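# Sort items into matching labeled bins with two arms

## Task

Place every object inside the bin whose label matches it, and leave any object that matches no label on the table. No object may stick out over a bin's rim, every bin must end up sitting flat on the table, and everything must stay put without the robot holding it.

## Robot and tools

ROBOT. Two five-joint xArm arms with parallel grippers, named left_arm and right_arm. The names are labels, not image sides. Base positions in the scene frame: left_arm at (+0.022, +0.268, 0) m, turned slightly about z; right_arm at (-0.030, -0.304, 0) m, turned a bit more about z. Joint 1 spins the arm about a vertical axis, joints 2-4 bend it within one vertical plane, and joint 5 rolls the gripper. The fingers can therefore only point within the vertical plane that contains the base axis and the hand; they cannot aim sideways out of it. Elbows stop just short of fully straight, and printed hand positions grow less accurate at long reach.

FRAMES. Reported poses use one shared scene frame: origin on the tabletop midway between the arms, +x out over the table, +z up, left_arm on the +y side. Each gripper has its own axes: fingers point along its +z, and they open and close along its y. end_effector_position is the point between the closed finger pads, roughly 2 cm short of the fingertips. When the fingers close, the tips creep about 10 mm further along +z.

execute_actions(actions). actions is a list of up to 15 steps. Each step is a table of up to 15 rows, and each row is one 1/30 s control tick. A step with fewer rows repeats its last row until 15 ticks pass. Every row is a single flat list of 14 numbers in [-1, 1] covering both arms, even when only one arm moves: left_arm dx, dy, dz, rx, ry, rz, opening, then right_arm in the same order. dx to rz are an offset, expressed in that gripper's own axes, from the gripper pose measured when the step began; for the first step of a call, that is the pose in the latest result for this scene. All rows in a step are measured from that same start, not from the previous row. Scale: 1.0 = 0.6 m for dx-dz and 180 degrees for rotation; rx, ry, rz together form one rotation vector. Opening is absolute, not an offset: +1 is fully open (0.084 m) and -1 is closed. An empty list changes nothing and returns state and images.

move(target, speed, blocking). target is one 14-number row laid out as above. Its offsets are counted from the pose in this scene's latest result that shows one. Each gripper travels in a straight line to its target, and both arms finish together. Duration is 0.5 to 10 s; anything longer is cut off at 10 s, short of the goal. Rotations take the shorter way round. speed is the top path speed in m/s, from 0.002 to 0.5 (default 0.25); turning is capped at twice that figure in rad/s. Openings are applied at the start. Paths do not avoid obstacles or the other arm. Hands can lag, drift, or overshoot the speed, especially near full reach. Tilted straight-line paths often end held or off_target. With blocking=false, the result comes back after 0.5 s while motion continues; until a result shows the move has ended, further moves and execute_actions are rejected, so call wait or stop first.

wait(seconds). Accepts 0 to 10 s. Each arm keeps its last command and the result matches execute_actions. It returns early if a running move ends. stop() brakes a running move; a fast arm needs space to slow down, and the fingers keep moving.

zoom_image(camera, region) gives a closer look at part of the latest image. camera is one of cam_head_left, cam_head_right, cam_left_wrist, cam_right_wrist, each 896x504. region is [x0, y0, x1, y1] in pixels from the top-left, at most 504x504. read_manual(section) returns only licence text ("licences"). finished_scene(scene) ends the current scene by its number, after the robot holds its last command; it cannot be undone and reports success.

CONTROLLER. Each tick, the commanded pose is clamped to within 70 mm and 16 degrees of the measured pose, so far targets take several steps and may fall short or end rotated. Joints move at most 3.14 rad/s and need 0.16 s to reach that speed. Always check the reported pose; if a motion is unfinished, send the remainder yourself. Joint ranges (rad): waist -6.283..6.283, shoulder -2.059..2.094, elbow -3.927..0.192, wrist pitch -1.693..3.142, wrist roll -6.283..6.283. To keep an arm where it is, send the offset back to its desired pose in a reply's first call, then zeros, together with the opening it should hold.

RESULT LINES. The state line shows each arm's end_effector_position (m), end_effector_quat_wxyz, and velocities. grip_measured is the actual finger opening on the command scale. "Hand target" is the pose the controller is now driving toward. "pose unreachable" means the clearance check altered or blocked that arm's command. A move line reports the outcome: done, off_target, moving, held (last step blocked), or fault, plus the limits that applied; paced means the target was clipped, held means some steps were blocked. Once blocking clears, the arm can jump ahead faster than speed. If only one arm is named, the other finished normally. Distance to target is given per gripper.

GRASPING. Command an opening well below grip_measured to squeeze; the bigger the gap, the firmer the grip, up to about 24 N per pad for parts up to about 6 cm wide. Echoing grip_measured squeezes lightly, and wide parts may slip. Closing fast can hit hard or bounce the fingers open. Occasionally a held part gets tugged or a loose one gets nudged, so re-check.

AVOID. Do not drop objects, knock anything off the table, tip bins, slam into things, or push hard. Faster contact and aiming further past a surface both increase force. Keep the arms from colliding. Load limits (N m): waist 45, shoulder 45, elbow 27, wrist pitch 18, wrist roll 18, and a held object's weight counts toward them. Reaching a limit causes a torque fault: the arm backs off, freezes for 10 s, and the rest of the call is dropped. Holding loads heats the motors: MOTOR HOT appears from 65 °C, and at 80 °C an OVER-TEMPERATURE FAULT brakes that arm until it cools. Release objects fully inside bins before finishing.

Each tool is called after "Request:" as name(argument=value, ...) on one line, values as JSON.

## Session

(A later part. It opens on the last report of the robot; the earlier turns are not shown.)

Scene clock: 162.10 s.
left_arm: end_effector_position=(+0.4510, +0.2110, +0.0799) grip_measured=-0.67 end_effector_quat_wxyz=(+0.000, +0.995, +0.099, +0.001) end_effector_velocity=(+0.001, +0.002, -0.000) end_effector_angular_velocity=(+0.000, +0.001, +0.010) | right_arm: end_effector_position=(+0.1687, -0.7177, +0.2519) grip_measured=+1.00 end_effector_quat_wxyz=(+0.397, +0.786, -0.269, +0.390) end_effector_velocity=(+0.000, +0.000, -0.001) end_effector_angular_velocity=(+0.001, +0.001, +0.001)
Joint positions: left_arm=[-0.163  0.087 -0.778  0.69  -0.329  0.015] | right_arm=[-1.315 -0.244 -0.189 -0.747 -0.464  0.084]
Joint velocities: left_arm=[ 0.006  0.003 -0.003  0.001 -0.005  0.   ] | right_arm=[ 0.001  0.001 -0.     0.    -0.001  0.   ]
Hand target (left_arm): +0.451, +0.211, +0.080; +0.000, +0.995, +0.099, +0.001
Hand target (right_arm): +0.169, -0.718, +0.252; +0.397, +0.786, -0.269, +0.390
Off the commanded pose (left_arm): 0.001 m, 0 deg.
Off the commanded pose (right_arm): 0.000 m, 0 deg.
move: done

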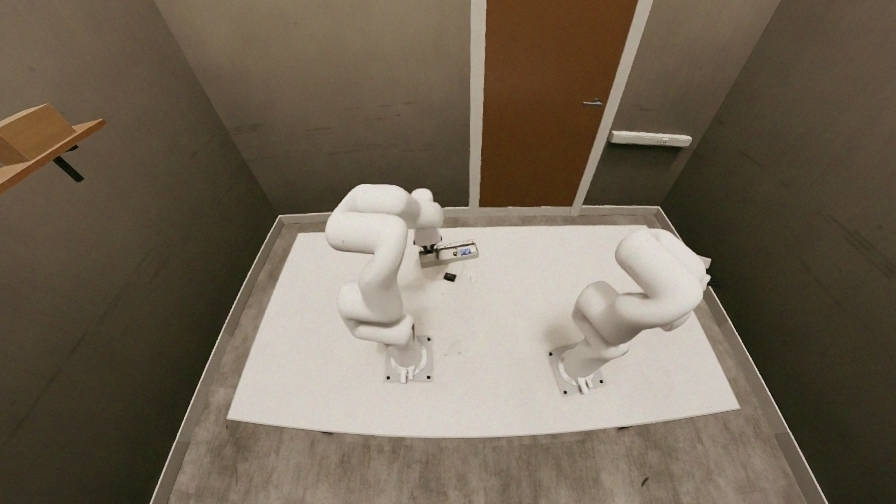

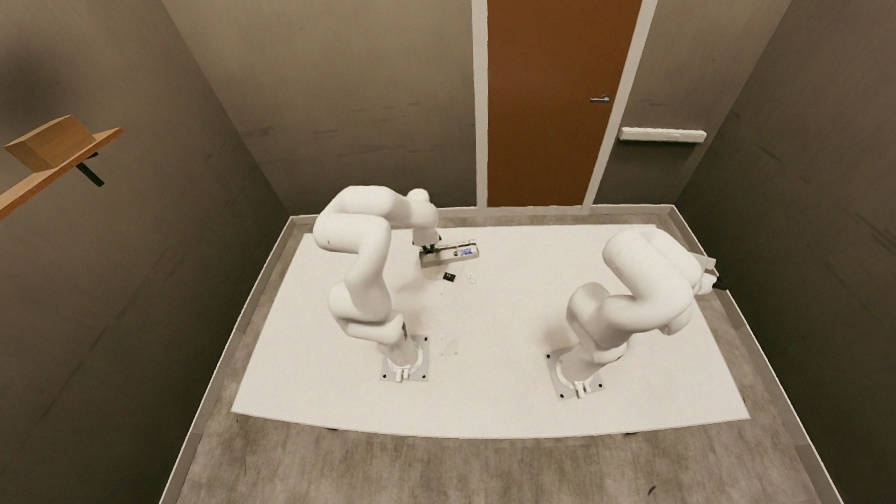

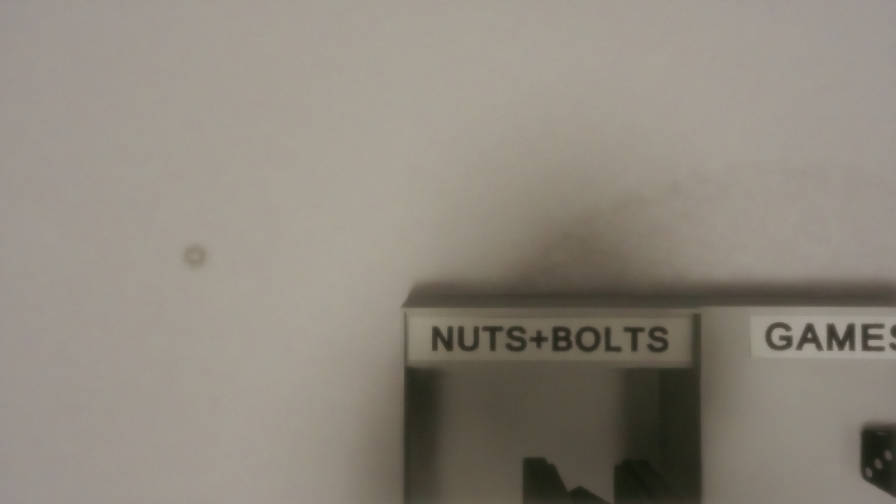

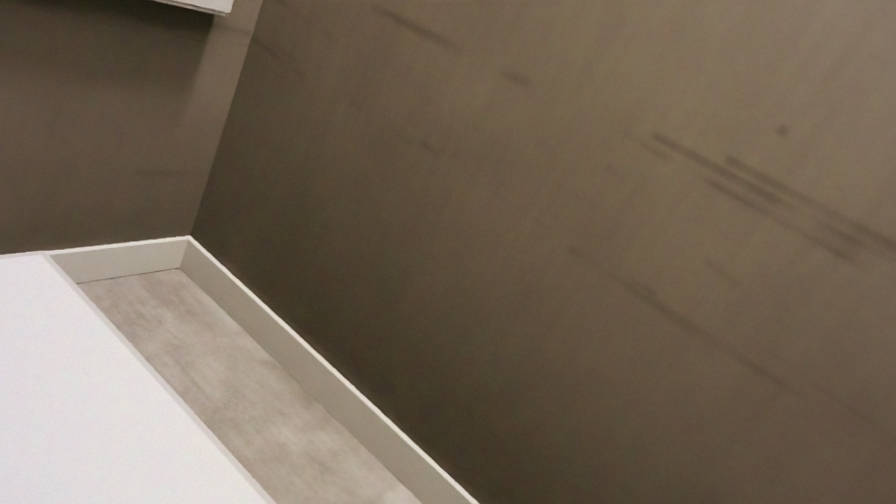

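Request:
move(target=[0.003,-0.0063,0.083,0,0,0,-0.9,0,0,0,0,0,0,1], speed=0.08)

Request:
execute_actions(actions=[[[0,0,0,0,0,0,-0.72,0,0,0,0,0,0,1],[0,0,0,0,0,0,-0.66,0,0,0,0,0,0,1],[0,0,0,0,0,0,-0.6,0,0,0,0,0,0,1],[0,0,0,0,0,0,-0.54,0,0,0,0,0,0,1],[0,0,0,0,0,0,-0.48,0,0,0,0,0,0,1],[0,0,0,0,0,0,-0.42,0,0,0,0,0,0,1],[0,0,0,0,0,0,-0.36,0,0,0,0,0,0,1]]])

Request:
move(target=[0,0,-0.09,0,0,0,-0.36,0,0,0,0,0,0,1], speed=0.15)

Request:
zoom_image(camera="cam_left_wrist", region=[140, 190, 300, 310])

Scene clock: 175.60 s.
left_arm: end_effector_position=(+0.4522, +0.2150, +0.0305) grip_measured=-0.67 end_effector_quat_wxyz=(+0.000, +0.995, +0.099, +0.001) end_effector_velocity=(-0.000, -0.000, -0.002) end_effector_angular_velocity=(+0.000, +0.001, -0.001) | right_arm: end_effector_position=(+0.1687, -0.7177, +0.2519) grip_measured=+1.00 end_effector_quat_wxyz=(+0.397, +0.786, -0.269, +0.390) end_effector_velocity=(+0.000, -0.000, +0.001) end_effector_angular_velocity=(-0.002, -0.000, +0.000)
Joint positions: left_arm=[-0.153  0.211 -0.759  0.546 -0.32   0.015] | right_arm=[-1.315 -0.244 -0.189 -0.747 -0.464  0.084]
Joint velocities: left_arm=[-0.001  0.007 -0.    -0.005  0.     0.   ] | right_arm=[ 0.    -0.001  0.    -0.001 -0.001  0.   ]
Hand target (left_arm): +0.452, +0.215, +0.030; +0.000, +0.995, +0.099, +0.001
Hand target (right_arm): +0.169, -0.718, +0.252; +0.397, +0.786, -0.269, +0.390
Off the commanded pose (left_arm): 0.000 m, 0 deg.
Off the commanded pose (right_arm): 0.000 m, 0 deg.
move: done

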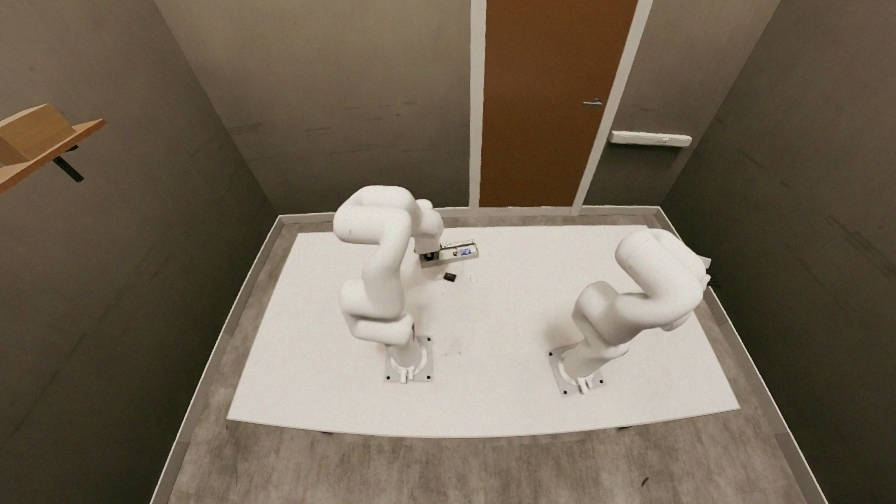

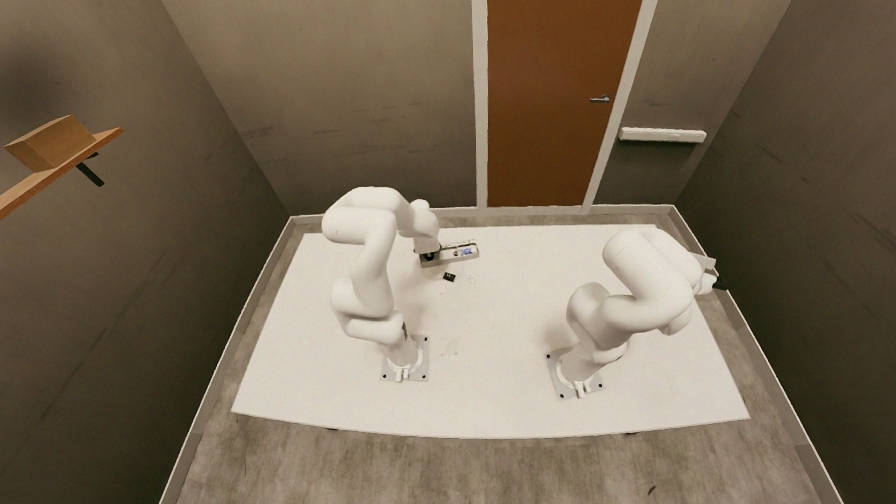

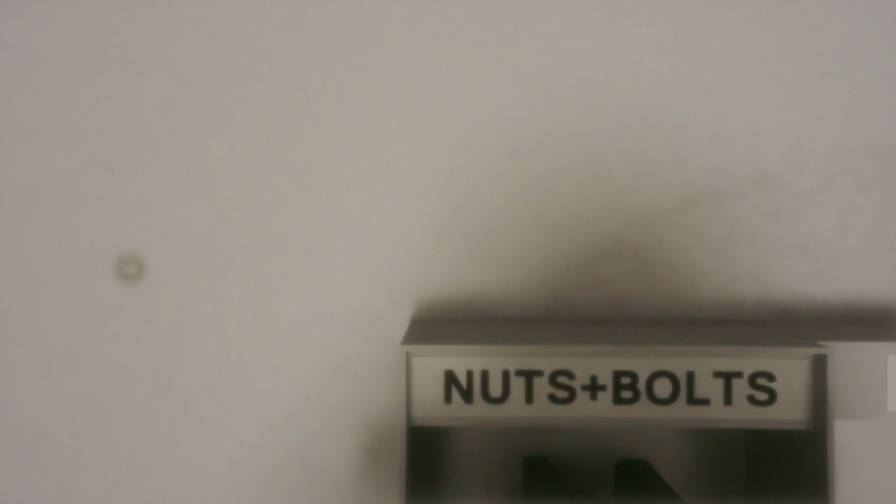

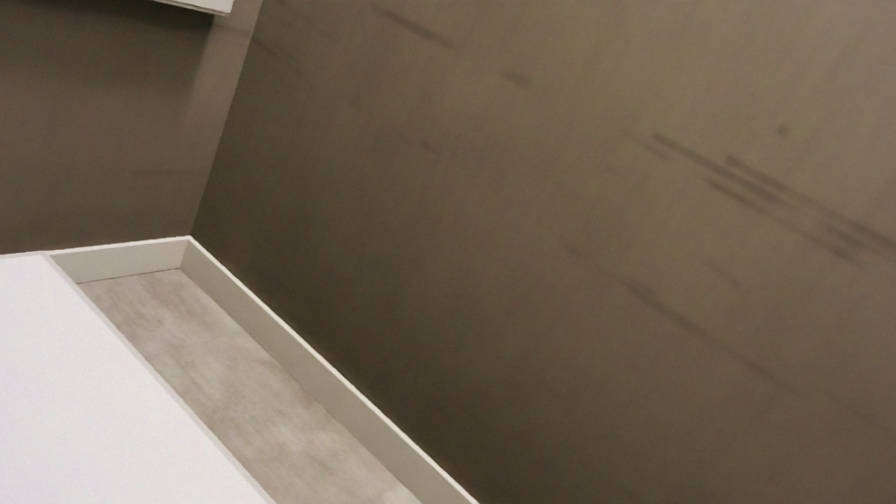

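Scene clock: 176.10 s.
left_arm: end_effector_position=(+0.4522, +0.2150, +0.0305) grip_measured=-0.38 end_effector_quat_wxyz=(+0.000, +0.995, +0.099, +0.001) end_effector_velocity=(-0.000, +0.000, +0.000) end_effector_angular_velocity=(+0.000, +0.000, +0.000) | right_arm: end_effector_position=(+0.1687, -0.7177, +0.2519) grip_measured=+1.00 end_effector_quat_wxyz=(+0.397, +0.786, -0.269, +0.390) end_effector_velocity=(-0.000, -0.000, -0.000) end_effector_angular_velocity=(+0.000, +0.001, -0.000)
Joint positions: left_arm=[-0.153  0.211 -0.759  0.546 -0.32   0.027] | right_arm=[-1.315 -0.244 -0.189 -0.747 -0.464  0.084]
Joint velocities: left_arm=[ 0.001 -0.    -0.     0.     0.     0.002] | right_arm=[-0.001  0.    -0.     0.    -0.001  0.   ]
Hand target (left_arm): +0.452, +0.215, +0.031; +0.000, +0.995, +0.099, +0.001
Hand target (right_arm): +0.169, -0.718, +0.252; +0.397, +0.786, -0.269, +0.390
Off the commanded pose (left_arm): 0.000 m, 0 deg.
Off the commanded pose (right_arm): 0.000 m, 0 deg.

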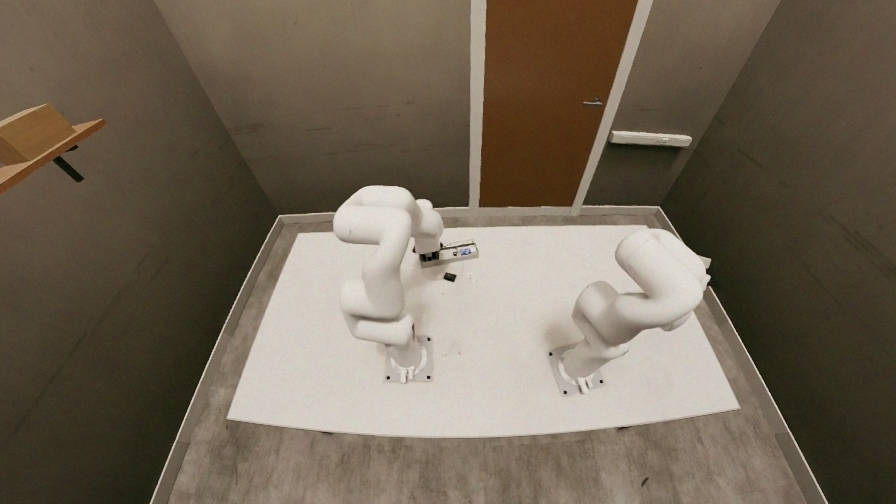

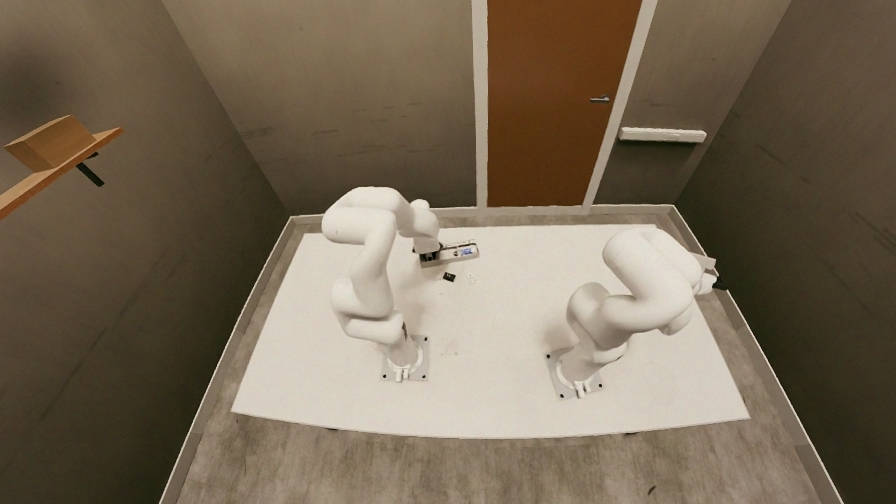

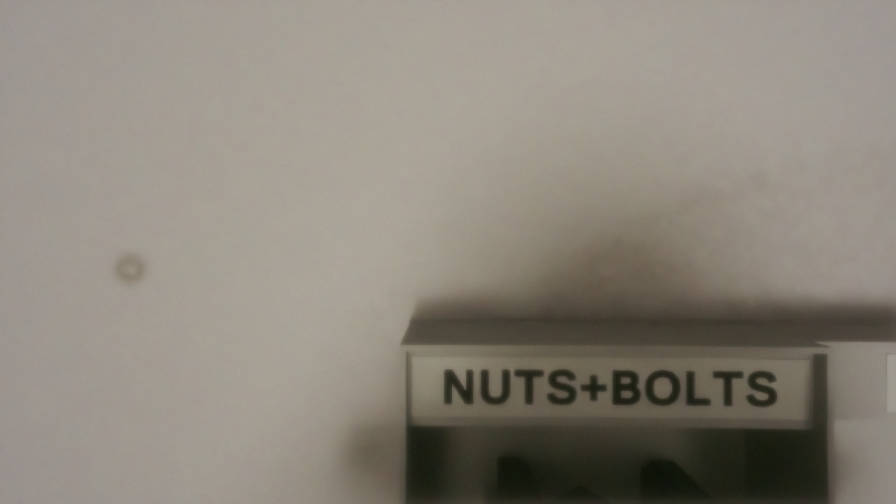

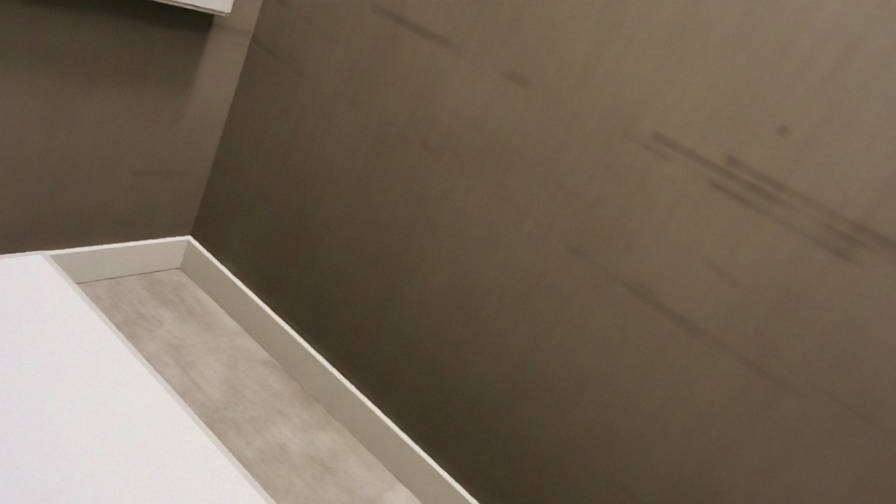

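Scene clock: 177.07 s.
left_arm: end_effector_position=(+0.4520, +0.2150, +0.0841) grip_measured=-0.38 end_effector_quat_wxyz=(+0.000, +0.995, +0.099, +0.001) end_effector_velocity=(+0.000, -0.000, +0.003) end_effector_angular_velocity=(-0.000, -0.001, -0.000) | right_arm: end_effector_position=(+0.1687, -0.7177, +0.2519) grip_measured=+1.00 end_effector_quat_wxyz=(+0.397, +0.786, -0.269, +0.390) end_effector_velocity=(-0.000, -0.000, -0.001) end_effector_angular_velocity=(+0.002, +0.000, -0.001)
Joint positions: left_arm=[-0.153  0.079 -0.782  0.702 -0.32   0.028] | right_arm=[-1.315 -0.244 -0.189 -0.747 -0.464  0.084]
Joint velocities: left_arm=[-0.    -0.005 -0.003  0.007  0.    -0.   ] | right_arm=[-0.001  0.001 -0.     0.001  0.    -0.   ]
Hand target (left_arm): +0.452, +0.215, +0.085; +0.000, +0.995, +0.099, +0.001
Hand target (right_arm): +0.169, -0.718, +0.252; +0.397, +0.786, -0.269, +0.390
Off the commanded pose (left_arm): 0.000 m, 0 deg.
Off the commanded pose (right_arm): 0.000 m, 0 deg.
move: done

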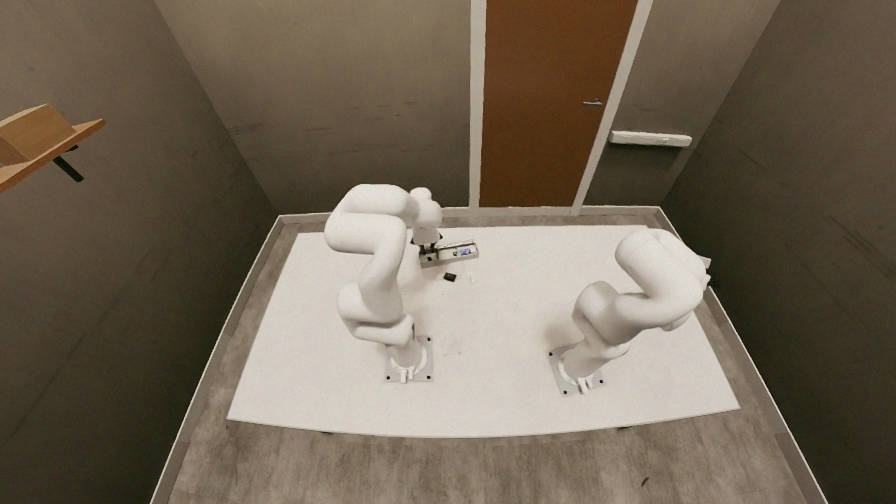

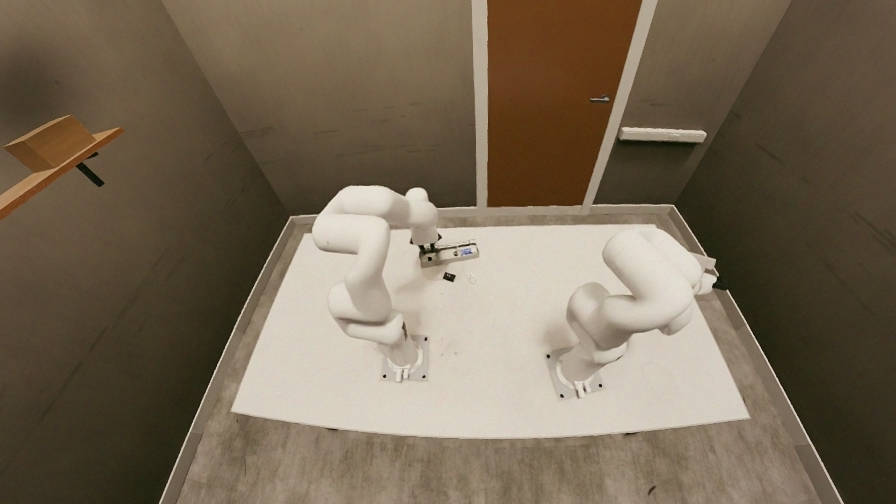

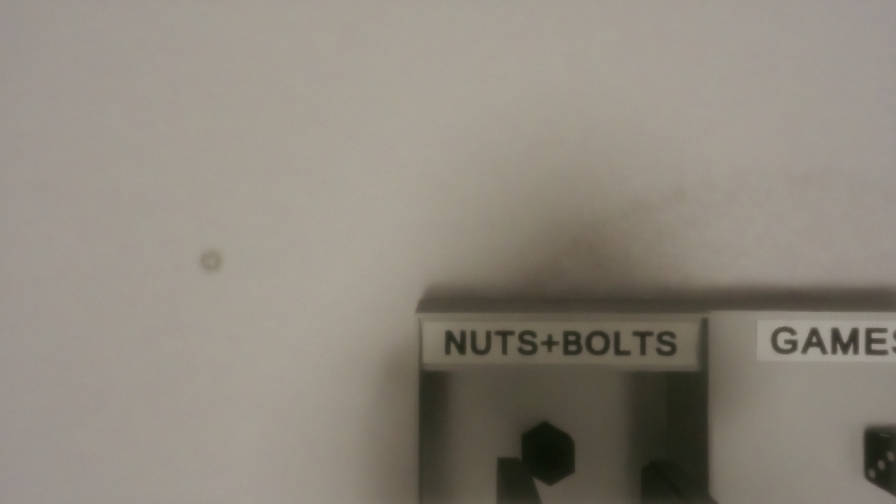

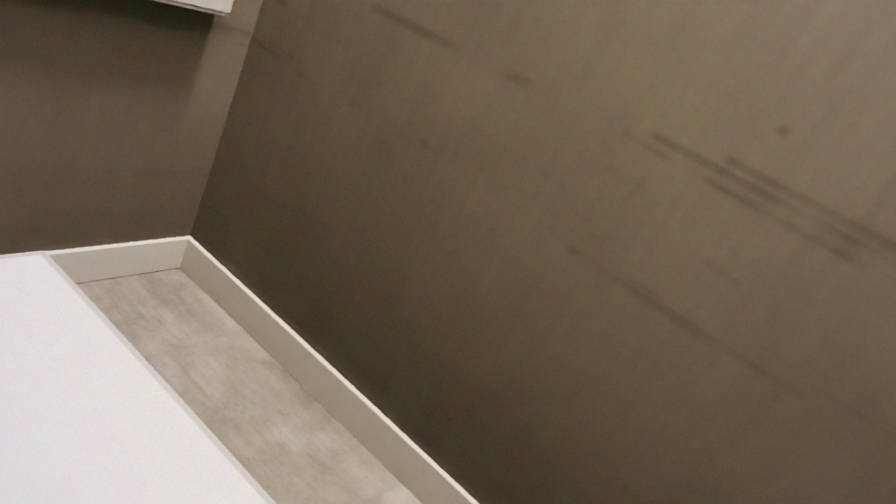

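Region (140, 190, 300, 310) of cam_left_wrist's 896x504 image, scaled by 3.150, with more detail than that image has; it fills the top 378 rows of this view, and the rest is white.

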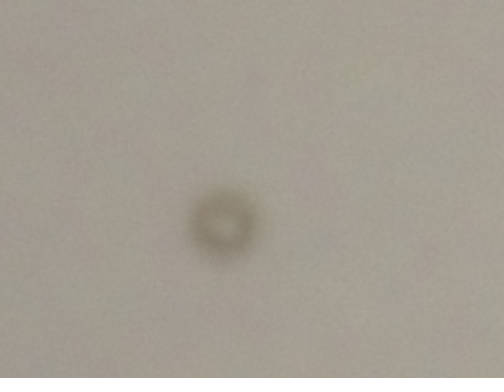

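Request:
move(target=[-0.2445,0.2649,-0.01,0,0,-0.087,-0.05,0,0,0,0,0,0,1], speed=0.3)

Scene clock: 183.80 s.
left_arm: end_effector_position=(+0.3395, +0.0309, +0.0899) grip_measured=-0.06 end_effector_quat_wxyz=(+0.000, +0.972, +0.233, +0.000) end_effector_velocity=(-0.001, -0.002, +0.000) end_effector_angular_velocity=(-0.000, -0.000, +0.004) | right_arm: end_effector_position=(+0.1687, -0.7177, +0.2519) grip_measured=+1.00 end_effector_quat_wxyz=(+0.397, +0.786, -0.269, +0.390) end_effector_velocity=(+0.001, +0.000, -0.000) end_effector_angular_velocity=(+0.001, +0.001, +0.002)
Joint positions: left_arm=[-0.673 -0.048 -0.65   0.697 -1.113  0.041] | right_arm=[-1.315 -0.244 -0.189 -0.747 -0.464  0.084]
Joint velocities: left_arm=[-0.006  0.002 -0.003  0.001 -0.009 -0.   ] | right_arm=[ 0.002  0.     0.     0.001 -0.    -0.   ]
Hand target (left_arm): +0.339, +0.031, +0.090; +0.000, +0.972, +0.233, +0.000
Hand target (right_arm): +0.169, -0.718, +0.252; +0.397, +0.786, -0.269, +0.390
Off the commanded pose (left_arm): 0.001 m, 0 deg.
Off the commanded pose (right_arm): 0.000 m, 0 deg.
move: done

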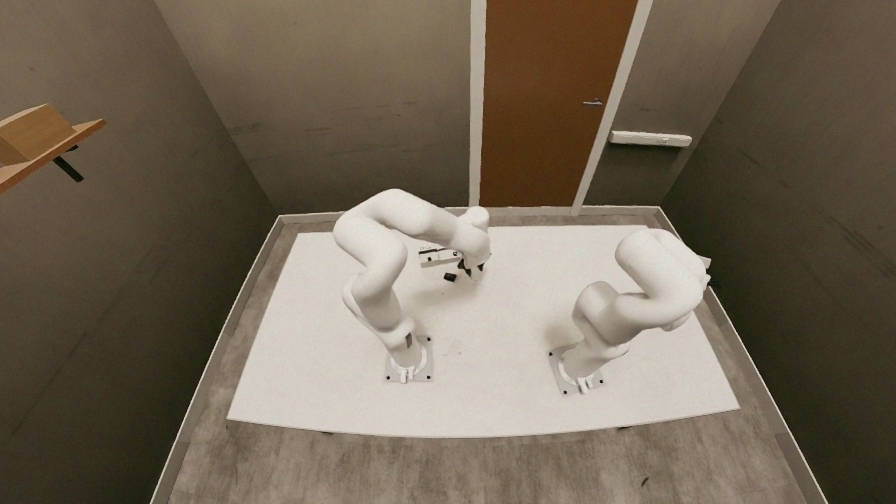

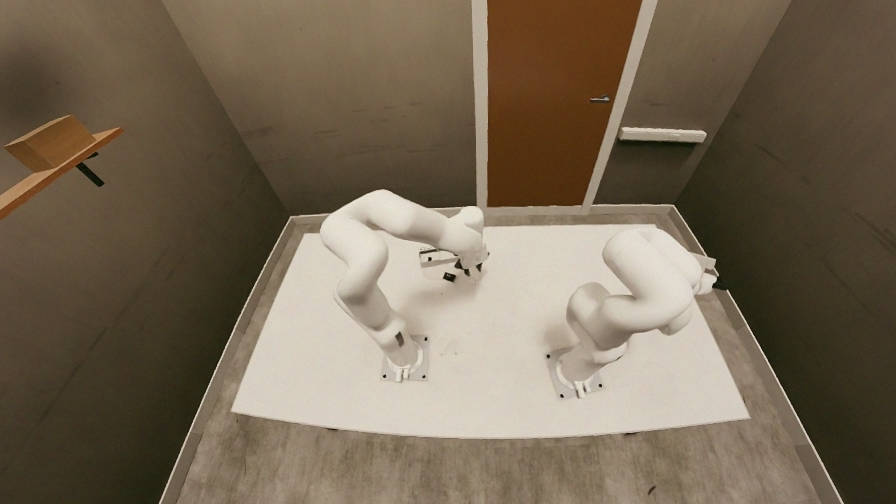

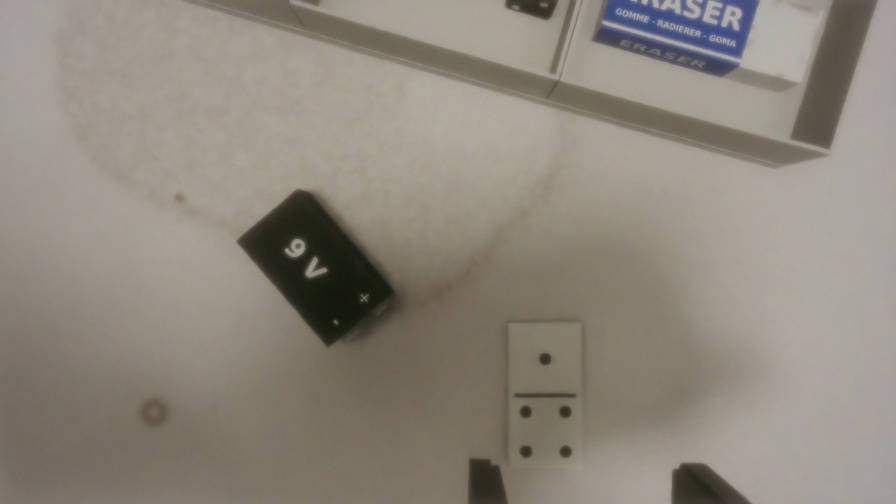

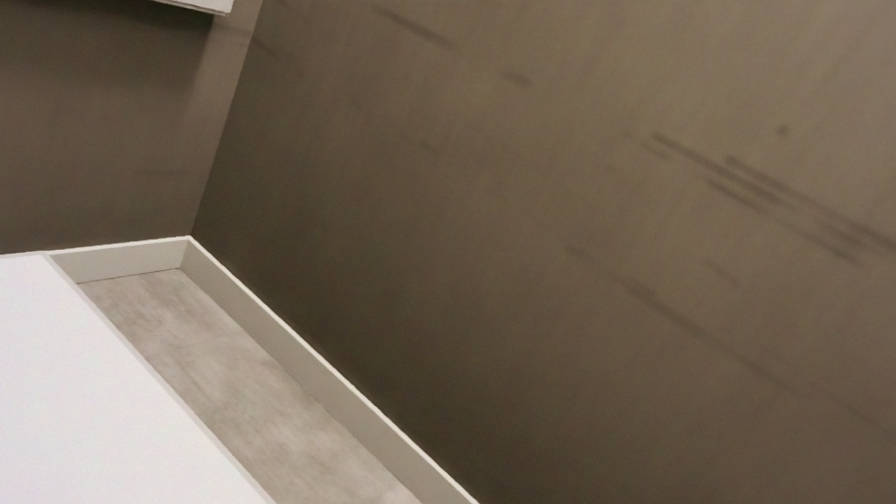

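Request:
move(target=[0.0284,0.0006,0.1122,0,0,0,-0.05,0,0,0,0,0,0,1], speed=0.12)

Request:
execute_actions(actions=[[[0,0,0,0,0,0,-0.1,0,0,0,0,0,0,1],[0,0,0,0,0,0,-0.15,0,0,0,0,0,0,1],[0,0,0,0,0,0,-0.2,0,0,0,0,0,0,1],[0,0,0,0,0,0,-0.25,0,0,0,0,0,0,1],[0,0,0,0,0,0,-0.3,0,0,0,0,0,0,1],[0,0,0,0,0,0,-0.35,0,0,0,0,0,0,1],[0,0,0,0,0,0,-0.4,0,0,0,0,0,0,1],[0,0,0,0,0,0,-0.45,0,0,0,0,0,0,1],[0,0,0,0,0,0,-0.5,0,0,0,0,0,0,1],[0,0,0,0,0,0,-0.57,0,0,0,0,0,0,1],[0,0,0,0,0,0,-0.65,0,0,0,0,0,0,1],[0,0,0,0,0,0,-0.73,0,0,0,0,0,0,1],[0,0,0,0,0,0,-0.8,0,0,0,0,0,0,1]]])

Request:
move(target=[0,0,-0.085,0,0,0,-0.8,0,0,0,0,0,0,1], speed=0.15)

Scene clock: 200.20 s.
left_arm: end_effector_position=(+0.3549, +0.0382, +0.0230) grip_measured=-0.06 end_effector_quat_wxyz=(+0.001, +0.972, +0.233, +0.001) end_effector_velocity=(+0.000, +0.001, -0.003) end_effector_angular_velocity=(+0.001, +0.002, +0.001) | right_arm: end_effector_position=(+0.1687, -0.7177, +0.2519) grip_measured=+1.00 end_effector_quat_wxyz=(+0.397, +0.786, -0.269, +0.390) end_effector_velocity=(-0.000, +0.000, -0.001) end_effector_angular_velocity=(+0.002, +0.001, +0.000)
Joint positions: left_arm=[-0.635  0.157 -0.649  0.49  -1.075  0.041] | right_arm=[-1.315 -0.244 -0.189 -0.747 -0.464  0.084]
Joint velocities: left_arm=[ 0.002  0.009 -0.002 -0.005  0.001 -0.   ] | right_arm=[ 0.     0.001  0.     0.002 -0.     0.   ]
Hand target (left_arm): +0.355, +0.038, +0.023; +0.000, +0.972, +0.233, +0.000
Hand target (right_arm): +0.169, -0.718, +0.252; +0.397, +0.786, -0.269, +0.390
Off the commanded pose (left_arm): 0.000 m, 0 deg.
Off the commanded pose (right_arm): 0.000 m, 0 deg.
move: done

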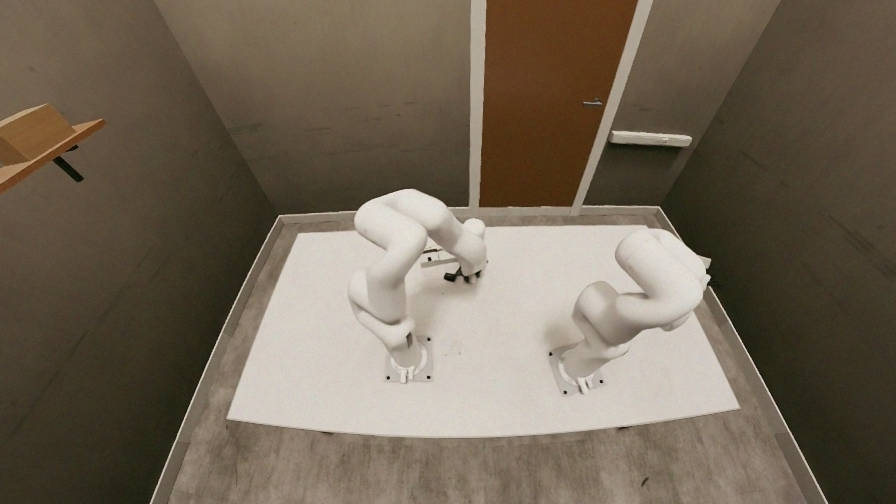

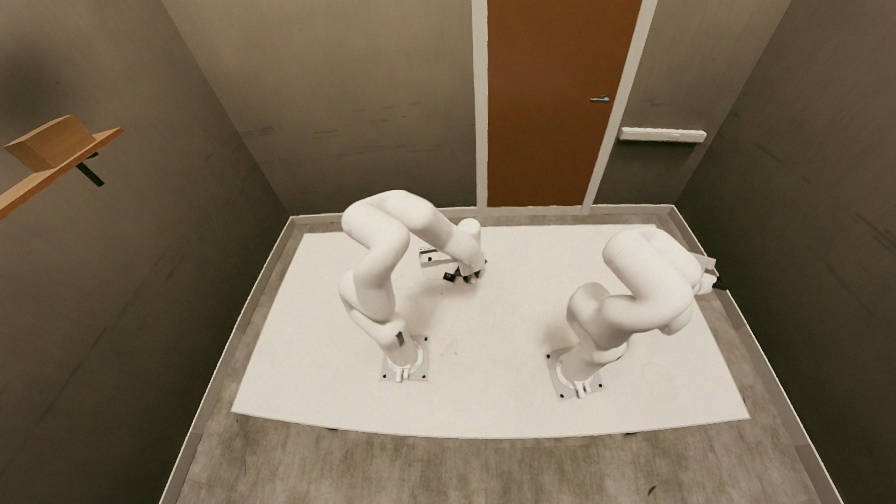

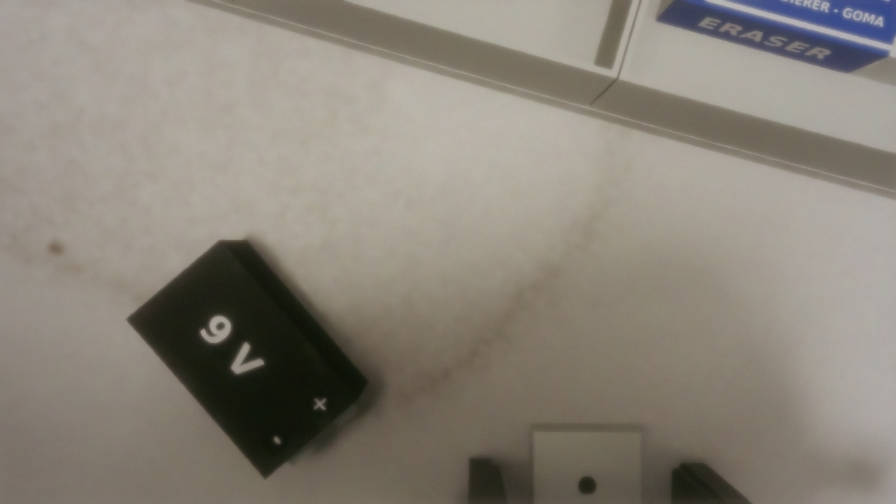

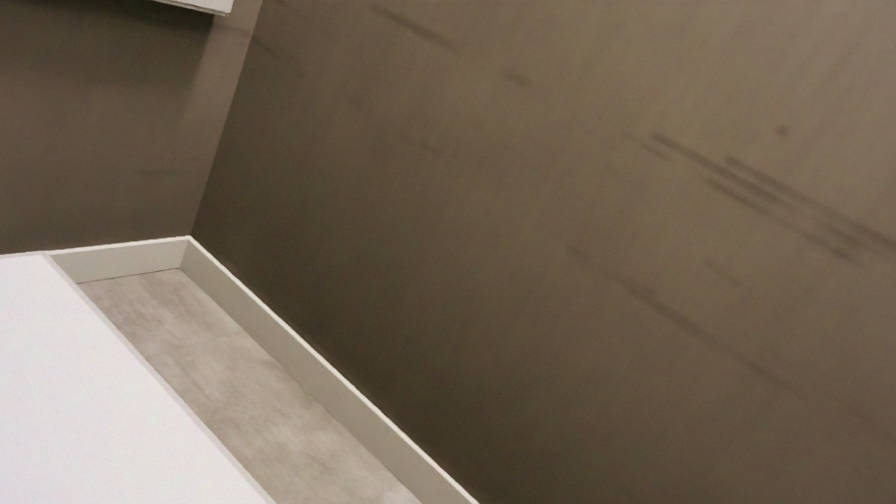

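Scene clock: 200.70 s.
left_arm: end_effector_position=(+0.3549, +0.0382, +0.0230) grip_measured=-0.45 end_effector_quat_wxyz=(+0.001, +0.972, +0.233, +0.001) end_effector_velocity=(+0.000, +0.001, +0.000) end_effector_angular_velocity=(-0.000, -0.000, +0.002) | right_arm: end_effector_position=(+0.1687, -0.7177, +0.2519) grip_measured=+1.00 end_effector_quat_wxyz=(+0.397, +0.786, -0.269, +0.390) end_effector_velocity=(-0.000, -0.000, +0.001) end_effector_angular_velocity=(-0.001, +0.001, +0.000)
Joint positions: left_arm=[-0.635  0.157 -0.649  0.49  -1.075  0.024] | right_arm=[-1.315 -0.244 -0.189 -0.747 -0.464  0.084]
Joint velocities: left_arm=[ 0.002  0.    -0.    -0.    -0.    -0.   ] | right_arm=[-0.    -0.002  0.     0.001 -0.001 -0.   ]
Hand target (left_arm): +0.355, +0.038, +0.023; +0.001, +0.972, +0.233, +0.001
Hand target (right_arm): +0.169, -0.718, +0.252; +0.397, +0.786, -0.269, +0.390
Off the commanded pose (left_arm): 0.000 m, 0 deg.
Off the commanded pose (right_arm): 0.000 m, 0 deg.

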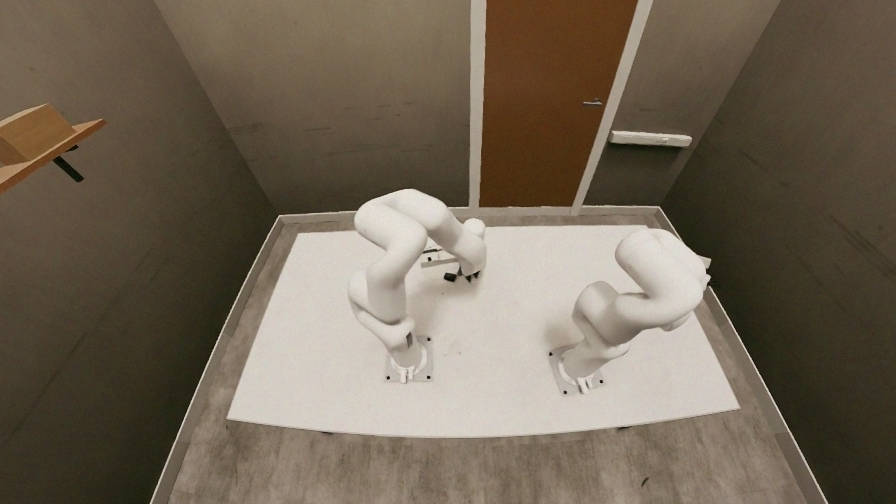

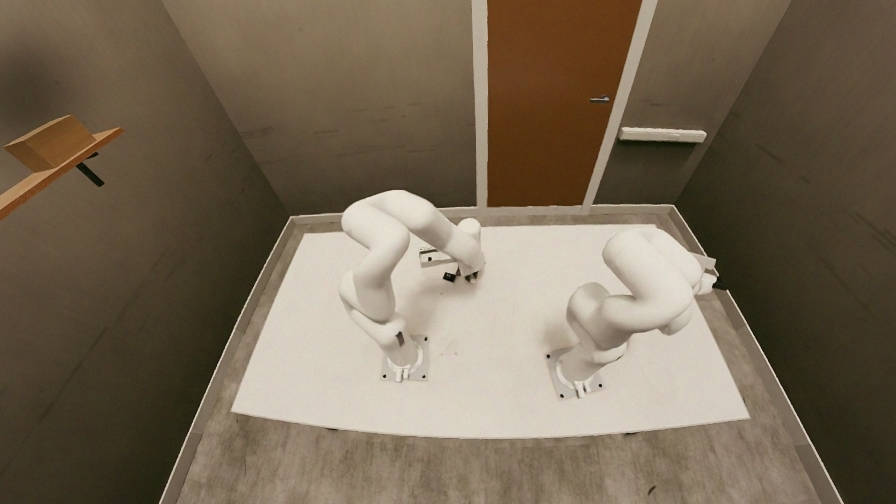

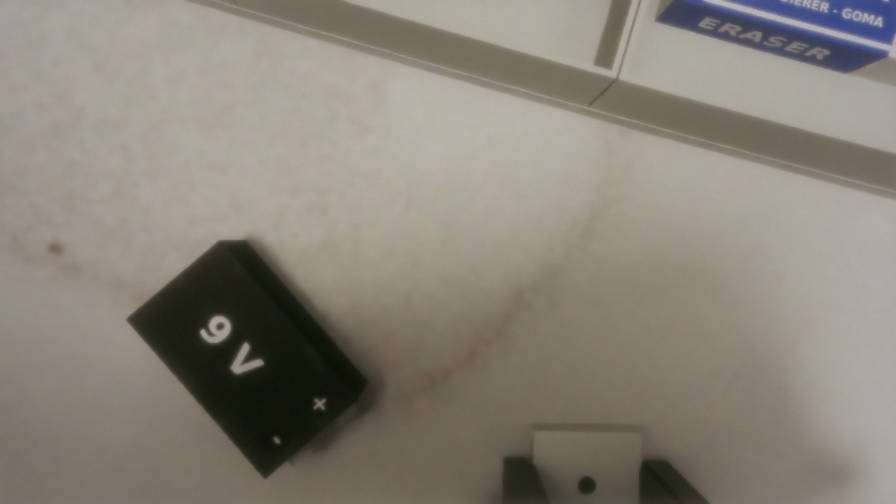

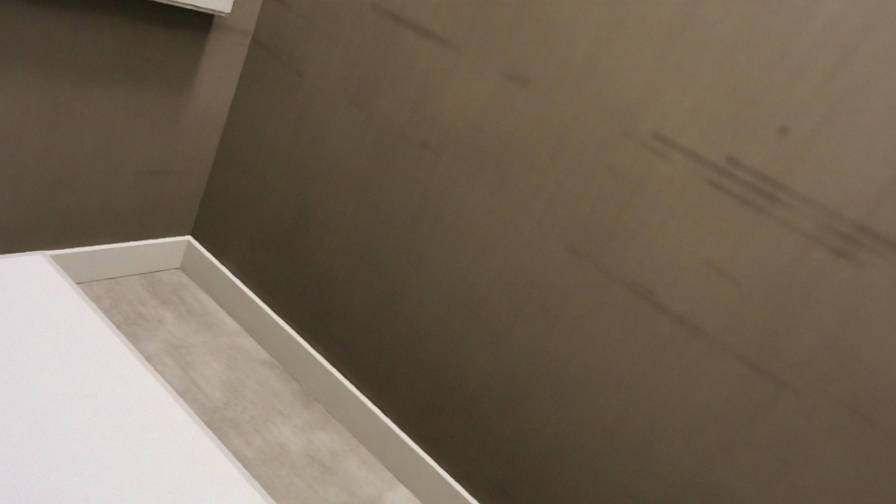

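Scene clock: 201.67 s.
left_arm: end_effector_position=(+0.3547, +0.0383, +0.0736) grip_measured=-0.45 end_effector_quat_wxyz=(+0.001, +0.972, +0.233, +0.000) end_effector_velocity=(+0.000, -0.000, +0.002) end_effector_angular_velocity=(-0.000, -0.000, +0.001) | right_arm: end_effector_position=(+0.1687, -0.7177, +0.2519) grip_measured=+1.00 end_effector_quat_wxyz=(+0.397, +0.786, -0.269, +0.390) end_effector_velocity=(-0.000, -0.000, -0.000) end_effector_angular_velocity=(+0.002, +0.001, -0.001)
Joint positions: left_arm=[-0.635  0.017 -0.667  0.649 -1.075  0.024] | right_arm=[-1.315 -0.244 -0.189 -0.747 -0.464  0.084]
Joint velocities: left_arm=[ 0.    -0.005 -0.002  0.007 -0.     0.   ] | right_arm=[-0.001  0.    -0.     0.002 -0.    -0.   ]
Hand target (left_arm): +0.355, +0.038, +0.074; +0.001, +0.972, +0.233, +0.001
Hand target (right_arm): +0.169, -0.718, +0.252; +0.397, +0.786, -0.269, +0.390
Off the commanded pose (left_arm): 0.000 m, 0 deg.
Off the commanded pose (right_arm): 0.000 m, 0 deg.
move: done

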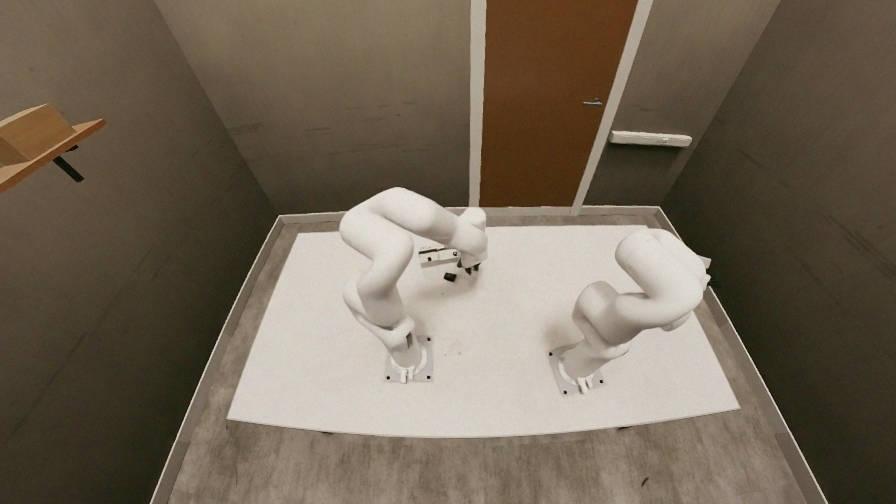

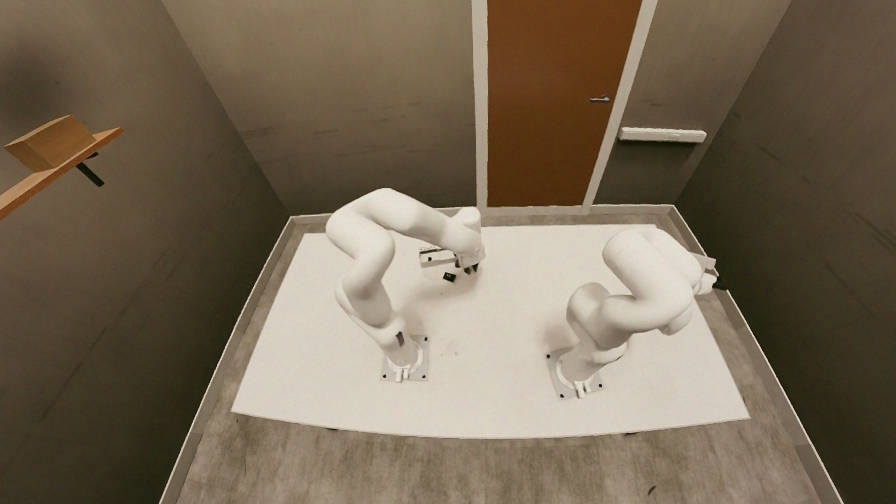

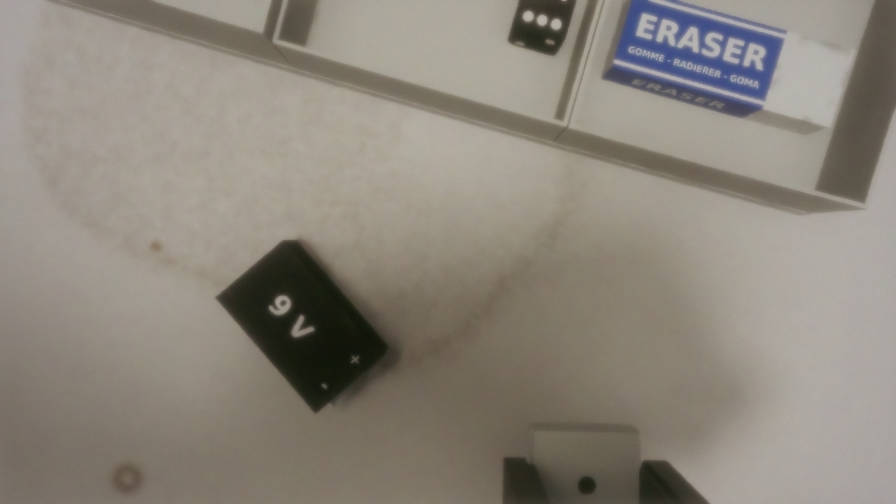

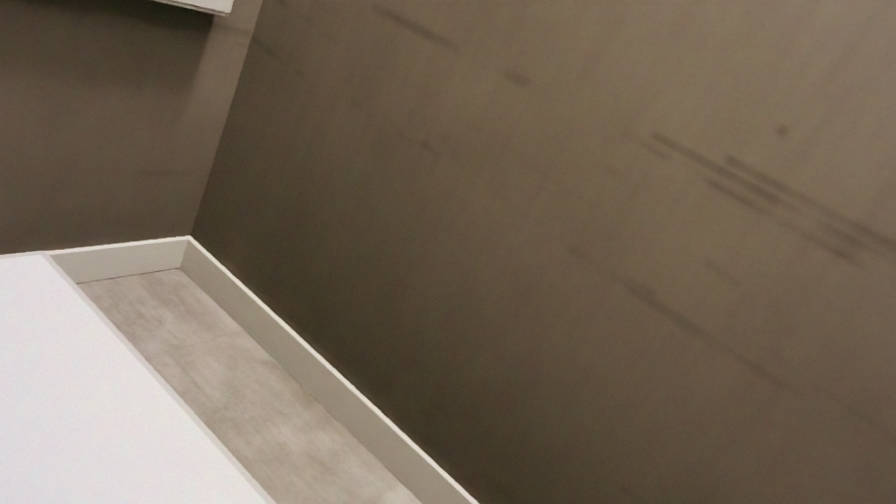

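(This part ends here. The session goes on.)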